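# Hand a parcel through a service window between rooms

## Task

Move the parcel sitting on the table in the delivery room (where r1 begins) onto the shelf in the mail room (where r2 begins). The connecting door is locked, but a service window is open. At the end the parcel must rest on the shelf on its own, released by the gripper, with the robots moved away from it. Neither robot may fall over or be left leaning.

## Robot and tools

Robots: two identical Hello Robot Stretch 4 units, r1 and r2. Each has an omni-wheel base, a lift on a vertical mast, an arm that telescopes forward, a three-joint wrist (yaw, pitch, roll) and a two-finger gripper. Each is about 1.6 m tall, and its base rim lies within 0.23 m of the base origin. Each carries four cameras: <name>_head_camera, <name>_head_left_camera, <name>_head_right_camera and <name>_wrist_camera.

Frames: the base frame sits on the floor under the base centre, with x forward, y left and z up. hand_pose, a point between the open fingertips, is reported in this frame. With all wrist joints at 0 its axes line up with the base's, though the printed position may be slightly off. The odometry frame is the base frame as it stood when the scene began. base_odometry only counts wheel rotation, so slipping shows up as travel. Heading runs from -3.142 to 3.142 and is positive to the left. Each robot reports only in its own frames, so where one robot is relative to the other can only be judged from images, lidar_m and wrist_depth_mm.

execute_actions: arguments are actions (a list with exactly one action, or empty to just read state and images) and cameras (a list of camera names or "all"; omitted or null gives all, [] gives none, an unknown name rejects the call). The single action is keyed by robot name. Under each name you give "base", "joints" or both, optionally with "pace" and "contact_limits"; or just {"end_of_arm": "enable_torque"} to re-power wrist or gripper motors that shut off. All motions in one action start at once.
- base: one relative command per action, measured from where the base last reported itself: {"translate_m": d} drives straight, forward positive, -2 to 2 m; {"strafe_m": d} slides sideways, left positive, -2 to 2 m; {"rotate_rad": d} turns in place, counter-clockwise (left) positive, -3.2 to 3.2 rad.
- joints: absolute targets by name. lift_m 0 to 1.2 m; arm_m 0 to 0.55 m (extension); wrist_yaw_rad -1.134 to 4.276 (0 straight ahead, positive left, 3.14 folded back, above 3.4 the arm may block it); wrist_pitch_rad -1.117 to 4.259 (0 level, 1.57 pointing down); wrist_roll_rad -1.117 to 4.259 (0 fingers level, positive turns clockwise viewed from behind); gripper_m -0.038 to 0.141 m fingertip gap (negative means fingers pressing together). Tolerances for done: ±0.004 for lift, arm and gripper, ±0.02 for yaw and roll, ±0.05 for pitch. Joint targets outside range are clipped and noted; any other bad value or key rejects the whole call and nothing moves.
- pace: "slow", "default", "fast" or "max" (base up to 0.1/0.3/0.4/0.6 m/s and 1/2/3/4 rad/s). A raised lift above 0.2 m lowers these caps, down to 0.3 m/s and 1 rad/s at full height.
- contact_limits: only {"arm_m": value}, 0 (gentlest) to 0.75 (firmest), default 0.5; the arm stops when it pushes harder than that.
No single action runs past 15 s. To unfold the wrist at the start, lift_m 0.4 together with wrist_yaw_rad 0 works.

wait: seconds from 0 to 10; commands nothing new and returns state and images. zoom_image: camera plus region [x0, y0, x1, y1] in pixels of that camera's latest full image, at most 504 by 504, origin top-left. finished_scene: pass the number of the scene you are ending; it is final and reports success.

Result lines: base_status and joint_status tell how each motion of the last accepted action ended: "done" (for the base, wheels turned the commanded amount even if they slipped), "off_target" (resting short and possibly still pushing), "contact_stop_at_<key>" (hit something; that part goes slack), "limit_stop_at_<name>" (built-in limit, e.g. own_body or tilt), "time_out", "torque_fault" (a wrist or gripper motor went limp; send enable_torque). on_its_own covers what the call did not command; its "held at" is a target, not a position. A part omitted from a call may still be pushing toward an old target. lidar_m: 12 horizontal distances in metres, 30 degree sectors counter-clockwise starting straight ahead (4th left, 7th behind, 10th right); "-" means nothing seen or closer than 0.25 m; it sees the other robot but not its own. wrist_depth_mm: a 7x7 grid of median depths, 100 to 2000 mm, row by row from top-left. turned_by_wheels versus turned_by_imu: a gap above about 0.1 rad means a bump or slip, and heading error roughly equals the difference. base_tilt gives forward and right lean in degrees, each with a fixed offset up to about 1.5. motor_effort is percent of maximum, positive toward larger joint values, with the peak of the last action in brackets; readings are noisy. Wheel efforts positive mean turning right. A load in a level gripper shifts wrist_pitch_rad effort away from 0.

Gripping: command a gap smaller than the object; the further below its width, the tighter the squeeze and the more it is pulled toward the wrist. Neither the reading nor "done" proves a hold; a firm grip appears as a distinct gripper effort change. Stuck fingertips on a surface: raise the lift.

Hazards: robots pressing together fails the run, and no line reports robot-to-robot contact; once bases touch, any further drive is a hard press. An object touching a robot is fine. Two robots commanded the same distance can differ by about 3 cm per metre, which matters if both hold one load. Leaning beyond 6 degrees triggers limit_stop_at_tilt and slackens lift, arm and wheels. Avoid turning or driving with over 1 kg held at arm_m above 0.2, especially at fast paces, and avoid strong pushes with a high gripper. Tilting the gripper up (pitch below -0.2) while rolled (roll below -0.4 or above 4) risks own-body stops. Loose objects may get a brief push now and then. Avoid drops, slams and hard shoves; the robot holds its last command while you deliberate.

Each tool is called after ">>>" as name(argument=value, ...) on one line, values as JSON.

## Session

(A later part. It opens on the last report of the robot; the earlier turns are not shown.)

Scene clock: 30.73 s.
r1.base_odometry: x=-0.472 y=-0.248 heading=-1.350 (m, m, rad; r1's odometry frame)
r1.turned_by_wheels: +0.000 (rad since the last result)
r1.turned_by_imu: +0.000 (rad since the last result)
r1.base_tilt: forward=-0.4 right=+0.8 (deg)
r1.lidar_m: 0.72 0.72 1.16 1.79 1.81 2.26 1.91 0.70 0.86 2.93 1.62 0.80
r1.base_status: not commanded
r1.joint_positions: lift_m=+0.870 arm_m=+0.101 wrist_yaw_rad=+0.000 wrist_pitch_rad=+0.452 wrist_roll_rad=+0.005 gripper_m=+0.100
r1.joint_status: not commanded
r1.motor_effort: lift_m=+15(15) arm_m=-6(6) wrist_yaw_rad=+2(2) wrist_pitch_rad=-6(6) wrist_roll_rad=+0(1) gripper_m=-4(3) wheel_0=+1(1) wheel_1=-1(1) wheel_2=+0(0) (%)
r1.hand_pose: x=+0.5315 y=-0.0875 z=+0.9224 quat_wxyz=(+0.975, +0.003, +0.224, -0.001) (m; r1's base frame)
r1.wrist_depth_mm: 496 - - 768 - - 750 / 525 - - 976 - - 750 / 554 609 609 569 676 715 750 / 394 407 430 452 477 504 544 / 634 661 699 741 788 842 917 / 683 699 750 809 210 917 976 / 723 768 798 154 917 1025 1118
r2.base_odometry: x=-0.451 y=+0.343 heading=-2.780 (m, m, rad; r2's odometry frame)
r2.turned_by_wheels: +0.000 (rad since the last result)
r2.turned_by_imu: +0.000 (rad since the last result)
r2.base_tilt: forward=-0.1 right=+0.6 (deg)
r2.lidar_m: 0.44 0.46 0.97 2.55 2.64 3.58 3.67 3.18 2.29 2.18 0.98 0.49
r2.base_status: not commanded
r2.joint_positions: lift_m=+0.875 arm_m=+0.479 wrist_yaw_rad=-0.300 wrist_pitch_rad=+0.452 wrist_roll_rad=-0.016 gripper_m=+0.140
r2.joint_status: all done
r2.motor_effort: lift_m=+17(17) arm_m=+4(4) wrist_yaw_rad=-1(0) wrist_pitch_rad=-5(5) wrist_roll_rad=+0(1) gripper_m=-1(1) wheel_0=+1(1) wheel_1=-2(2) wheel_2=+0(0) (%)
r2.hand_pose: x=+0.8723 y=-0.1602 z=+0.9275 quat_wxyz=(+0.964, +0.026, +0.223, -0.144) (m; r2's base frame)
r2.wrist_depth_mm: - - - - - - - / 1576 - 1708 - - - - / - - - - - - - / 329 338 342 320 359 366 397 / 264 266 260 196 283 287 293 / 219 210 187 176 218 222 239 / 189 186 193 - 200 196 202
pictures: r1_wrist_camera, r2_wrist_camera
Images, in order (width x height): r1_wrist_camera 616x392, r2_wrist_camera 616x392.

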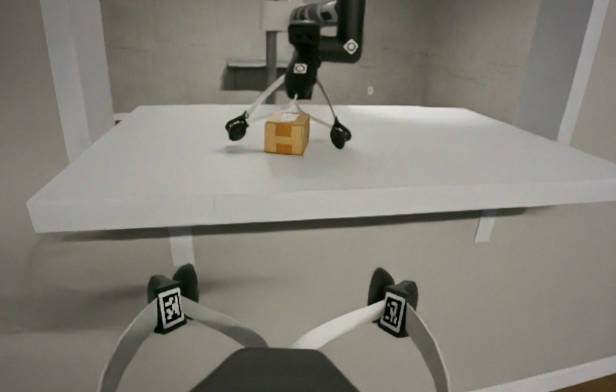

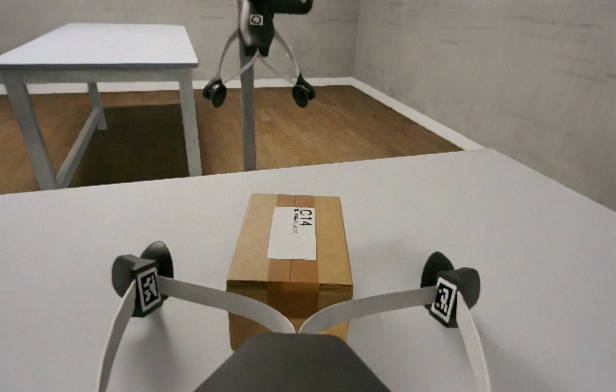

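>>> execute_actions(actions=[{"r2":{"joints":{"gripper_m":0.02},"pace":"fast"}}], cameras=[])

>>> execute_actions(actions=[{"r2":{"joints":{"lift_m":0.91},"pace":"fast"}}], cameras=[])

>>> execute_actions(actions=[{"r2":{"base":{"translate_m":-0.47},"joints":{"arm_m":0.0,"wrist_yaw_rad":0},"pace":"max"}}], cameras=[])

>>> execute_actions(actions=[{"r2":{"base":{"rotate_rad":3.16},"joints":{"lift_m":0.3},"pace":"fast"}}], cameras=["r2_head_camera","r2_wrist_camera"])

Scene clock: 33.33 s.
r1.base_odometry: x=-0.472 y=-0.248 heading=-1.350 (m, m, rad; r1's odometry frame)
r1.turned_by_wheels: +0.000 (rad since the last result)
r1.turned_by_imu: +0.000 (rad since the last result)
r1.base_tilt: forward=-0.6 right=+0.8 (deg)
r1.lidar_m: 0.71 0.72 1.15 1.80 1.83 2.28 1.89 0.69 0.85 2.96 1.60 0.79
r1.base_status: not commanded
r1.joint_positions: lift_m=+0.870 arm_m=+0.101 wrist_yaw_rad=+0.000 wrist_pitch_rad=+0.452 wrist_roll_rad=+0.005 gripper_m=+0.100
r1.joint_status: not commanded
r1.motor_effort: lift_m=+15(15) arm_m=-6(6) wrist_yaw_rad=+2(2) wrist_pitch_rad=-6(7) wrist_roll_rad=+0(1) gripper_m=-2(1) wheel_0=+1(1) wheel_1=-1(0) wheel_2=+0(0) (%)
r1.hand_pose: x=+0.5315 y=-0.0875 z=+0.9224 quat_wxyz=(+0.975, +0.003, +0.224, -0.001) (m; r1's base frame)
r1.wrist_depth_mm: 500 - - 778 - - 750 / 525 - - 976 - - 750 / 554 603 621 580 676 707 741 / 392 410 427 452 477 508 554 / 640 668 699 741 798 842 891 / 683 691 732 798 210 931 1008 / 732 759 788 154 904 1025 1118
r2.base_odometry: x=-0.451 y=+0.343 heading=-2.780 (m, m, rad; r2's odometry frame)
r2.turned_by_wheels: +0.000 (rad since the last result)
r2.turned_by_imu: +0.000 (rad since the last result)
r2.base_tilt: forward=+0.0 right=+0.5 (deg)
r2.lidar_m: 0.43 0.48 0.97 2.55 2.64 3.57 3.66 3.19 2.25 2.16 1.01 0.45
r2.base_status: not commanded
r2.joint_positions: lift_m=+0.875 arm_m=+0.479 wrist_yaw_rad=-0.300 wrist_pitch_rad=+0.453 wrist_roll_rad=-0.016 gripper_m=+0.020
r2.joint_status: all done
r2.motor_effort: lift_m=+17(17) arm_m=+4(4) wrist_yaw_rad=+1(0) wrist_pitch_rad=-7(7) wrist_roll_rad=-1(1) gripper_m=-20(21) wheel_0=+1(1) wheel_1=-2(2) wheel_2=+0(0) (%)
r2.hand_pose: x=+0.8722 y=-0.1601 z=+0.9273 quat_wxyz=(+0.964, +0.026, +0.223, -0.144) (m; r2's base frame)
r2.wrist_depth_mm: - - - - - - - / 1499 - - - - - - / - - - - - - - / 329 336 342 238 357 368 392 / 262 267 258 187 281 286 291 / 219 210 181 169 185 236 238 / 188 185 193 - 197 193 203
pictures: none
No camera images: the call's "cameras" was empty. Leave "cameras" out to get every camera's image.

Scene clock: 34.13 s.
r1.base_odometry: x=-0.472 y=-0.248 heading=-1.350 (m, m, rad; r1's odometry frame)
r1.turned_by_wheels: +0.000 (rad since the last result)
r1.turned_by_imu: +0.000 (rad since the last result)
r1.base_tilt: forward=-0.5 right=+0.8 (deg)
r1.lidar_m: 0.72 0.73 1.15 1.80 1.82 2.25 1.89 0.71 0.85 2.94 1.61 0.81
r1.base_status: not commanded
r1.joint_positions: lift_m=+0.870 arm_m=+0.101 wrist_yaw_rad=+0.000 wrist_pitch_rad=+0.452 wrist_roll_rad=+0.005 gripper_m=+0.100
r1.joint_status: not commanded
r1.motor_effort: lift_m=+15(15) arm_m=-6(6) wrist_yaw_rad=+3(2) wrist_pitch_rad=-7(6) wrist_roll_rad=+0(1) gripper_m=+0(0) wheel_0=+1(1) wheel_1=+0(0) wheel_2=+0(0) (%)
r1.hand_pose: x=+0.5315 y=-0.0875 z=+0.9224 quat_wxyz=(+0.975, +0.003, +0.224, -0.001) (m; r1's base frame)
r1.wrist_depth_mm: 500 - - 741 - - 741 / 525 - - 976 - - 750 / 554 603 627 591 683 723 741 / 394 407 430 449 477 504 549 / 640 668 699 741 798 842 904 / 683 683 750 788 209 931 1008 / 732 759 798 154 931 1008 1118
r2.base_odometry: x=-0.451 y=+0.343 heading=-2.780 (m, m, rad; r2's odometry frame)
r2.turned_by_wheels: +0.000 (rad since the last result)
r2.turned_by_imu: +0.000 (rad since the last result)
r2.base_tilt: forward=+0.0 right=+0.5 (deg)
r2.lidar_m: 0.44 0.48 0.96 2.54 2.64 3.56 3.64 3.21 2.26 2.17 1.00 0.47
r2.base_status: not commanded
r2.joint_positions: lift_m=+0.910 arm_m=+0.479 wrist_yaw_rad=-0.300 wrist_pitch_rad=+0.453 wrist_roll_rad=-0.016 gripper_m=+0.020
r2.joint_status: all done
r2.motor_effort: lift_m=+22(24) arm_m=+5(4) wrist_yaw_rad=+1(1) wrist_pitch_rad=-8(8) wrist_roll_rad=-1(1) gripper_m=-20(19) wheel_0=+1(1) wheel_1=-2(2) wheel_2=+0(0) (%)
r2.hand_pose: x=+0.8722 y=-0.1601 z=+0.9618 quat_wxyz=(+0.964, +0.026, +0.223, -0.144) (m; r2's base frame)
r2.wrist_depth_mm: - - - - - - - / 1618 1756 1808 - - - - / - - - - - - - / - - 1983 237 430 436 - / 317 320 312 187 338 345 353 / 264 252 181 169 184 282 286 / 227 223 232 - 238 231 243
pictures: none
No camera images: the call's "cameras" was empty. Leave "cameras" out to get every camera's image.

Scene clock: 36.83 s.
r1.base_odometry: x=-0.472 y=-0.248 heading=-1.350 (m, m, rad; r1's odometry frame)
r1.turned_by_wheels: +0.000 (rad since the last result)
r1.turned_by_imu: +0.000 (rad since the last result)
r1.base_tilt: forward=-0.4 right=+0.8 (deg)
r1.lidar_m: 0.70 0.75 1.17 1.81 1.83 2.28 1.87 0.71 0.86 2.94 1.61 0.79
r1.base_status: not commanded
r1.joint_positions: lift_m=+0.870 arm_m=+0.101 wrist_yaw_rad=+0.000 wrist_pitch_rad=+0.452 wrist_roll_rad=+0.005 gripper_m=+0.100
r1.joint_status: not commanded
r1.motor_effort: lift_m=+15(15) arm_m=-6(6) wrist_yaw_rad=+2(2) wrist_pitch_rad=-5(5) wrist_roll_rad=+0(0) gripper_m=-3(2) wheel_0=+1(1) wheel_1=+0(1) wheel_2=+0(0) (%)
r1.hand_pose: x=+0.5315 y=-0.0875 z=+0.9224 quat_wxyz=(+0.975, +0.003, +0.224, -0.001) (m; r1's base frame)
r1.wrist_depth_mm: 500 - - - - - 750 / 525 - - - - - 741 / 559 603 621 640 676 715 741 / 392 407 427 452 477 508 549 / 634 668 715 732 788 842 904 / 691 691 750 778 210 946 991 / 723 768 798 153 931 1008 1098
r2.base_odometry: x=-0.011 y=+0.509 heading=-2.780 (m, m, rad; r2's odometry frame)
r2.turned_by_wheels: +0.000 (rad since the last result)
r2.turned_by_imu: +0.002 (rad since the last result)
r2.base_tilt: forward=-0.1 right=+0.5 (deg)
r2.lidar_m: 0.90 0.98 1.62 2.53 2.65 3.28 3.16 3.18 2.26 2.17 1.64 0.98
r2.base_status: done
r2.joint_positions: lift_m=+0.910 arm_m=+0.001 wrist_yaw_rad=+0.000 wrist_pitch_rad=+0.453 wrist_roll_rad=-0.016 gripper_m=+0.020
r2.joint_status: all done
r2.motor_effort: lift_m=+22(22) arm_m=-4(8) wrist_yaw_rad=+1(11) wrist_pitch_rad=-8(9) wrist_roll_rad=+0(2) gripper_m=-19(19) wheel_0=-2(7) wheel_1=-2(7) wheel_2=+1(12) (%)
r2.hand_pose: x=+0.4310 y=-0.0875 z=+0.9618 quat_wxyz=(+0.974, -0.008, +0.225, +0.002) (m; r2's base frame)
r2.wrist_depth_mm: 831 - - - - 866 854 / 866 831 891 904 960 904 904 / 946 976 976 991 976 976 991 / 1042 1042 1042 239 1078 1042 1060 / 1118 1160 1098 187 1138 1182 1160 / 1255 1229 181 170 185 1229 1229 / 1229 1205 1229 - 1255 1255 1308
pictures: none
No camera images: the call's "cameras" was empty. Leave "cameras" out to get every camera's image.

Scene clock: 39.80 s.
r1.base_odometry: x=-0.472 y=-0.248 heading=-1.350 (m, m, rad; r1's odometry frame)
r1.turned_by_wheels: +0.000 (rad since the last result)
r1.turned_by_imu: +0.000 (rad since the last result)
r1.base_tilt: forward=-0.5 right=+0.7 (deg)
r1.lidar_m: 0.71 0.73 1.14 1.80 1.83 2.25 1.88 0.70 0.86 2.95 1.59 0.80
r1.base_status: not commanded
r1.joint_positions: lift_m=+0.870 arm_m=+0.101 wrist_yaw_rad=+0.000 wrist_pitch_rad=+0.452 wrist_roll_rad=+0.005 gripper_m=+0.100
r1.joint_status: not commanded
r1.motor_effort: lift_m=+15(15) arm_m=-6(7) wrist_yaw_rad=+2(3) wrist_pitch_rad=-6(5) wrist_roll_rad=+0(0) gripper_m=-3(4) wheel_0=+1(1) wheel_1=+0(0) wheel_2=+0(0) (%)
r1.hand_pose: x=+0.5315 y=-0.0875 z=+0.9224 quat_wxyz=(+0.975, +0.003, +0.224, -0.001) (m; r1's base frame)
r1.wrist_depth_mm: 500 - - - - - 750 / 521 - - - - - 750 / 559 603 621 654 683 715 732 / 392 404 430 449 473 508 554 / 627 661 699 750 788 842 904 / 676 691 750 798 210 931 991 / 732 768 798 154 917 1025 1118
r2.base_odometry: x=-0.011 y=+0.509 heading=+0.380 (m, m, rad; r2's odometry frame)
r2.turned_by_wheels: +3.160 (rad since the last result)
r2.turned_by_imu: +3.137 (rad since the last result)
r2.base_tilt: forward=-0.1 right=+0.5 (deg)
r2.lidar_m: 2.66 3.11 2.25 2.18 1.62 0.97 0.93 0.95 1.65 2.51 2.63 3.25
r2.base_status: done
r2.joint_positions: lift_m=+0.300 arm_m=+0.001 wrist_yaw_rad=+0.000 wrist_pitch_rad=+0.453 wrist_roll_rad=-0.016 gripper_m=+0.020
r2.joint_status: all done
r2.motor_effort: lift_m=+17(20) arm_m=-4(4) wrist_yaw_rad=+1(0) wrist_pitch_rad=-8(8) wrist_roll_rad=-1(1) gripper_m=-20(21) wheel_0=-2(11) wheel_1=-2(7) wheel_2=-1(5) (%)
r2.hand_pose: x=+0.4311 y=-0.0874 z=+0.3522 quat_wxyz=(+0.974, -0.008, +0.224, +0.002) (m; r2's base frame)
r2.wrist_depth_mm: - - - - - - - / 1863 1983 - - - - - / 1308 1308 1366 1397 1430 1464 1499 / 960 960 991 238 1025 1060 1060 / 768 788 759 189 809 831 854 / 647 615 181 170 185 691 691 / 554 539 559 - 574 564 597
pictures: r2_head_camera, r2_wrist_camera
Images, in order (width x height): r2_head_camera 420x560, r2_wrist_camera 616x392.

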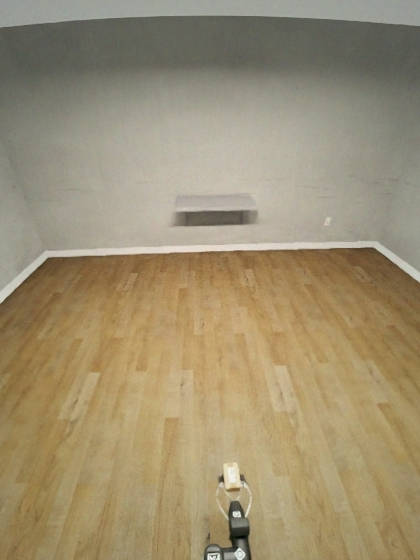

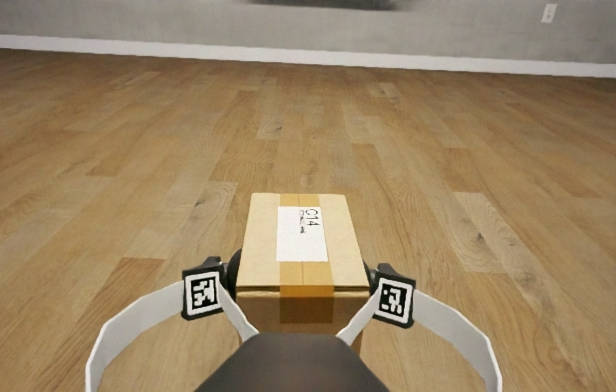

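Shelf looks the same height; go with margin.

>>> execute_actions(actions=[{"r2":{"base":{"translate_m":1.95},"joints":{"lift_m":0.8,"arm_m":0.48},"pace":"max"}}], cameras=["r2_head_camera"])

Scene clock: 44.83 s.
r1.base_odometry: x=-0.472 y=-0.248 heading=-1.350 (m, m, rad; r1's odometry frame)
r1.turned_by_wheels: +0.000 (rad since the last result)
r1.turned_by_imu: +0.000 (rad since the last result)
r1.base_tilt: forward=-0.6 right=+0.7 (deg)
r1.lidar_m: 0.71 0.73 1.14 1.80 1.83 2.27 1.89 0.72 0.87 2.96 1.61 0.79
r1.base_status: not commanded
r1.joint_positions: lift_m=+0.870 arm_m=+0.101 wrist_yaw_rad=+0.000 wrist_pitch_rad=+0.452 wrist_roll_rad=+0.005 gripper_m=+0.100
r1.joint_status: not commanded
r1.motor_effort: lift_m=+15(15) arm_m=-7(7) wrist_yaw_rad=+2(3) wrist_pitch_rad=-6(6) wrist_roll_rad=-1(0) gripper_m=-1(3) wheel_0=+1(1) wheel_1=+0(1) wheel_2=+0(0) (%)
r1.hand_pose: x=+0.5315 y=-0.0875 z=+0.9224 quat_wxyz=(+0.975, +0.003, +0.224, -0.001) (m; r1's base frame)
r1.wrist_depth_mm: 500 - - - - - 750 / 525 - - - - - 750 / 554 603 621 640 668 715 741 / 397 410 427 452 473 508 549 / 634 654 707 741 788 842 931 / 676 691 732 788 210 931 976 / 723 759 798 154 917 1042 1098
r2.base_odometry: x=+1.800 y=+1.232 heading=+0.380 (m, m, rad; r2's odometry frame)
r2.turned_by_wheels: +0.000 (rad since the last result)
r2.turned_by_imu: -0.009 (rad since the last result)
r2.base_tilt: forward=+0.0 right=+0.7 (deg)
r2.lidar_m: 0.70 0.74 1.65 2.19 2.31 3.10 3.14 3.24 2.64 2.52 1.63 0.74
r2.base_status: done
r2.joint_positions: lift_m=+0.800 arm_m=+0.479 wrist_yaw_rad=+0.000 wrist_pitch_rad=+0.453 wrist_roll_rad=-0.016 gripper_m=+0.020
r2.joint_status: all done
r2.motor_effort: lift_m=+21(26) arm_m=+4(7) wrist_yaw_rad=-1(3) wrist_pitch_rad=-8(10) wrist_roll_rad=-1(0) gripper_m=-21(20) wheel_0=+1(9) wheel_1=+2(8) wheel_2=+2(19) (%)
r2.hand_pose: x=+0.9096 y=-0.0874 z=+0.8519 quat_wxyz=(+0.974, -0.008, +0.224, +0.002) (m; r2's base frame)
r2.wrist_depth_mm: 410 407 407 410 407 407 407 / 433 436 436 439 433 436 436 / 469 469 469 469 473 466 469 / 449 459 469 239 480 488 484 / 357 364 353 188 384 392 394 / 298 286 181 169 185 319 325 / 256 252 263 - 270 262 274
pictures: r2_head_camera
Images, in order (width x height): r2_head_camera 420x560.

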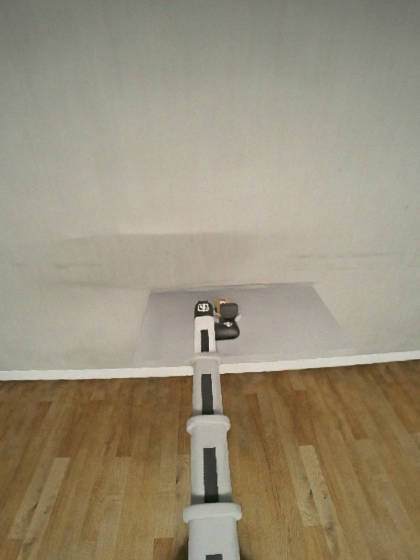

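>>> execute_actions(actions=[{"r2":{"joints":{"lift_m":0.739}}}], cameras=[])

>>> execute_actions(actions=[{"r2":{"joints":{"gripper_m":0.1},"pace":"fast"}}], cameras=[])

>>> execute_actions(actions=[{"r2":{"base":{"translate_m":-0.3},"joints":{"arm_m":0.0},"pace":"max"}}], cameras=["r2_wrist_camera"])

Scene clock: 46.23 s.
r1.base_odometry: x=-0.472 y=-0.248 heading=-1.350 (m, m, rad; r1's odometry frame)
r1.turned_by_wheels: +0.000 (rad since the last result)
r1.turned_by_imu: +0.000 (rad since the last result)
r1.base_tilt: forward=-0.5 right=+0.9 (deg)
r1.lidar_m: 0.72 0.76 1.15 1.80 1.84 2.27 1.90 0.69 0.85 2.96 1.60 0.78
r1.base_status: not commanded
r1.joint_positions: lift_m=+0.870 arm_m=+0.101 wrist_yaw_rad=+0.000 wrist_pitch_rad=+0.452 wrist_roll_rad=+0.005 gripper_m=+0.100
r1.joint_status: not commanded
r1.motor_effort: lift_m=+15(15) arm_m=-7(7) wrist_yaw_rad=+2(2) wrist_pitch_rad=-6(5) wrist_roll_rad=+0(0) gripper_m=-6(1) wheel_0=+1(1) wheel_1=+0(0) wheel_2=+0(0) (%)
r1.hand_pose: x=+0.5315 y=-0.0875 z=+0.9224 quat_wxyz=(+0.975, +0.003, +0.224, -0.001) (m; r1's base frame)
r1.wrist_depth_mm: 496 - - - - - 741 / 525 - - - - - 741 / 554 603 621 647 676 723 741 / 392 410 433 449 477 508 554 / 640 661 707 732 788 842 891 / 676 691 732 798 209 931 991 / 723 759 798 154 917 1008 1098
r2.base_odometry: x=+1.800 y=+1.232 heading=+0.380 (m, m, rad; r2's odometry frame)
r2.turned_by_wheels: +0.000 (rad since the last result)
r2.turned_by_imu: +0.000 (rad since the last result)
r2.base_tilt: forward=+0.0 right=+0.4 (deg)
r2.lidar_m: 0.69 0.74 1.66 2.19 2.30 3.11 3.14 3.25 2.63 2.53 1.65 0.73
r2.base_status: not commanded
r2.joint_positions: lift_m=+0.739 arm_m=+0.479 wrist_yaw_rad=+0.000 wrist_pitch_rad=+0.453 wrist_roll_rad=-0.016 gripper_m=+0.020
r2.joint_status: all done
r2.motor_effort: lift_m=+17(20) arm_m=+4(4) wrist_yaw_rad=+1(0) wrist_pitch_rad=-8(8) wrist_roll_rad=-1(0) gripper_m=-20(21) wheel_0=+1(1) wheel_1=+1(2) wheel_2=+2(2) (%)
r2.hand_pose: x=+0.9096 y=-0.0874 z=+0.7912 quat_wxyz=(+0.974, -0.008, +0.224, +0.002) (m; r2's base frame)
r2.wrist_depth_mm: 407 407 410 404 407 410 410 / 436 433 436 433 439 436 433 / 442 445 449 452 455 459 452 / 332 338 343 238 357 368 375 / 265 270 263 188 283 289 294 / 221 212 181 169 184 237 241 / 190 187 194 - 200 195 204
pictures: none
No camera images: the call's "cameras" was empty. Leave "cameras" out to get every camera's image.

Scene clock: 47.87 s.
r1.base_odometry: x=-0.472 y=-0.248 heading=-1.350 (m, m, rad; r1's odometry frame)
r1.turned_by_wheels: +0.000 (rad since the last result)
r1.turned_by_imu: +0.000 (rad since the last result)
r1.base_tilt: forward=-0.5 right=+0.8 (deg)
r1.lidar_m: 0.70 0.73 1.14 1.81 1.82 2.26 1.88 0.71 0.87 2.95 1.60 0.79
r1.base_status: not commanded
r1.joint_positions: lift_m=+0.870 arm_m=+0.101 wrist_yaw_rad=+0.000 wrist_pitch_rad=+0.452 wrist_roll_rad=+0.005 gripper_m=+0.100
r1.joint_status: not commanded
r1.motor_effort: lift_m=+15(15) arm_m=-6(6) wrist_yaw_rad=+1(2) wrist_pitch_rad=-6(5) wrist_roll_rad=+0(1) gripper_m=-4(4) wheel_0=+1(1) wheel_1=+0(0) wheel_2=+0(0) (%)
r1.hand_pose: x=+0.5315 y=-0.0875 z=+0.9224 quat_wxyz=(+0.975, +0.003, +0.224, -0.001) (m; r1's base frame)
r1.wrist_depth_mm: 496 - - - - - 750 / 525 - - - - - 741 / 549 603 621 661 683 715 741 / 392 407 427 452 477 508 549 / 634 661 699 750 788 842 917 / 683 691 750 798 210 946 1008 / 723 759 798 154 917 1025 1078
r2.base_odometry: x=+1.800 y=+1.232 heading=+0.380 (m, m, rad; r2's odometry frame)
r2.turned_by_wheels: +0.000 (rad since the last result)
r2.turned_by_imu: +0.000 (rad since the last result)
r2.base_tilt: forward=-0.1 right=+0.5 (deg)
r2.lidar_m: 0.69 0.73 1.66 2.20 2.31 3.11 3.16 3.23 2.64 2.51 1.65 0.74
r2.base_status: not commanded
r2.joint_positions: lift_m=+0.739 arm_m=+0.479 wrist_yaw_rad=+0.000 wrist_pitch_rad=+0.452 wrist_roll_rad=-0.016 gripper_m=+0.100
r2.joint_status: all done
r2.motor_effort: lift_m=+17(17) arm_m=+4(4) wrist_yaw_rad=+0(1) wrist_pitch_rad=-7(8) wrist_roll_rad=-1(1) gripper_m=-1(19) wheel_0=+1(1) wheel_1=+2(2) wheel_2=+2(2) (%)
r2.hand_pose: x=+0.9097 y=-0.0874 z=+0.7913 quat_wxyz=(+0.975, -0.008, +0.224, +0.002) (m; r2's base frame)
r2.wrist_depth_mm: 407 410 407 404 404 404 407 / 436 436 436 433 433 436 436 / 442 452 455 455 455 455 452 / 334 338 345 254 362 370 379 / 266 271 255 198 285 289 294 / 223 216 193 182 195 237 240 / 191 187 195 - 202 197 205
pictures: none
No camera images: the call's "cameras" was empty. Leave "cameras" out to get every camera's image.

Scene clock: 49.97 s.
r1.base_odometry: x=-0.472 y=-0.248 heading=-1.350 (m, m, rad; r1's odometry frame)
r1.turned_by_wheels: +0.000 (rad since the last result)
r1.turned_by_imu: +0.000 (rad since the last result)
r1.base_tilt: forward=-0.6 right=+0.7 (deg)
r1.lidar_m: 0.71 0.74 1.16 1.80 1.82 2.28 1.89 0.72 0.87 2.96 1.62 0.78
r1.base_status: not commanded
r1.joint_positions: lift_m=+0.870 arm_m=+0.101 wrist_yaw_rad=+0.000 wrist_pitch_rad=+0.452 wrist_roll_rad=+0.005 gripper_m=+0.100
r1.joint_status: not commanded
r1.motor_effort: lift_m=+15(15) arm_m=-6(6) wrist_yaw_rad=+3(3) wrist_pitch_rad=-5(6) wrist_roll_rad=+0(0) gripper_m=-2(2) wheel_0=+1(1) wheel_1=+0(0) wheel_2=+0(0) (%)
r1.hand_pose: x=+0.5315 y=-0.0875 z=+0.9224 quat_wxyz=(+0.975, +0.003, +0.224, -0.001) (m; r1's base frame)
r1.wrist_depth_mm: 496 - - - - - 741 / 525 - - - - - 741 / 554 603 621 654 683 715 750 / 394 407 427 452 473 508 549 / 627 668 699 741 798 831 904 / 676 699 741 798 210 904 991 / 723 750 798 154 917 1042 1118
r2.base_odometry: x=+1.521 y=+1.121 heading=+0.380 (m, m, rad; r2's odometry frame)
r2.turned_by_wheels: +0.000 (rad since the last result)
r2.turned_by_imu: +0.001 (rad since the last result)
r2.base_tilt: forward=+0.1 right=+0.6 (deg)
r2.lidar_m: 1.00 1.08 2.10 2.18 2.30 2.96 2.83 2.91 2.60 2.51 2.05 1.05
r2.base_status: done
r2.joint_positions: lift_m=+0.739 arm_m=+0.001 wrist_yaw_rad=+0.000 wrist_pitch_rad=+0.452 wrist_roll_rad=-0.016 gripper_m=+0.100
r2.joint_status: all done
r2.motor_effort: lift_m=+17(17) arm_m=-4(11) wrist_yaw_rad=+2(2) wrist_pitch_rad=-6(6) wrist_roll_rad=-1(1) gripper_m=+1(0) wheel_0=-2(10) wheel_1=-2(7) wheel_2=+0(14) (%)
r2.hand_pose: x=+0.4311 y=-0.0875 z=+0.7914 quat_wxyz=(+0.975, -0.008, +0.224, +0.002) (m; r2's base frame)
r2.wrist_depth_mm: 1118 1098 1118 1098 1138 1118 1118 / 1205 1182 820 866 798 842 1205 / 1281 1308 1308 1281 1281 1281 1308 / 1397 1397 1366 1397 1397 1397 1366 / 1464 1499 1464 1464 1464 1464 1499 / 1205 1182 1160 1255 198 1308 1336 / 1025 1025 1060 - 1098 1060 1118
pictures: r2_wrist_camera
Images, in order (width x height): r2_wrist_camera 616x392.

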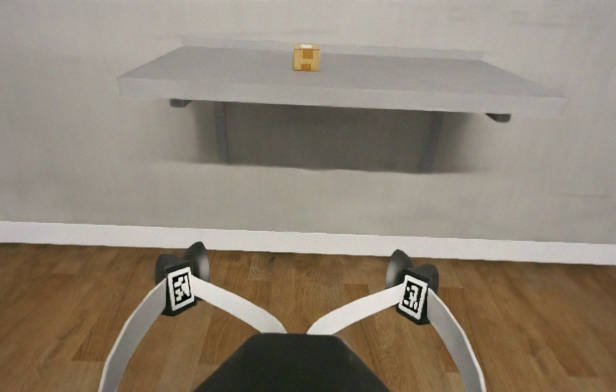

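>>> finished_scene(scene=2)

The scene is finished: the task was done.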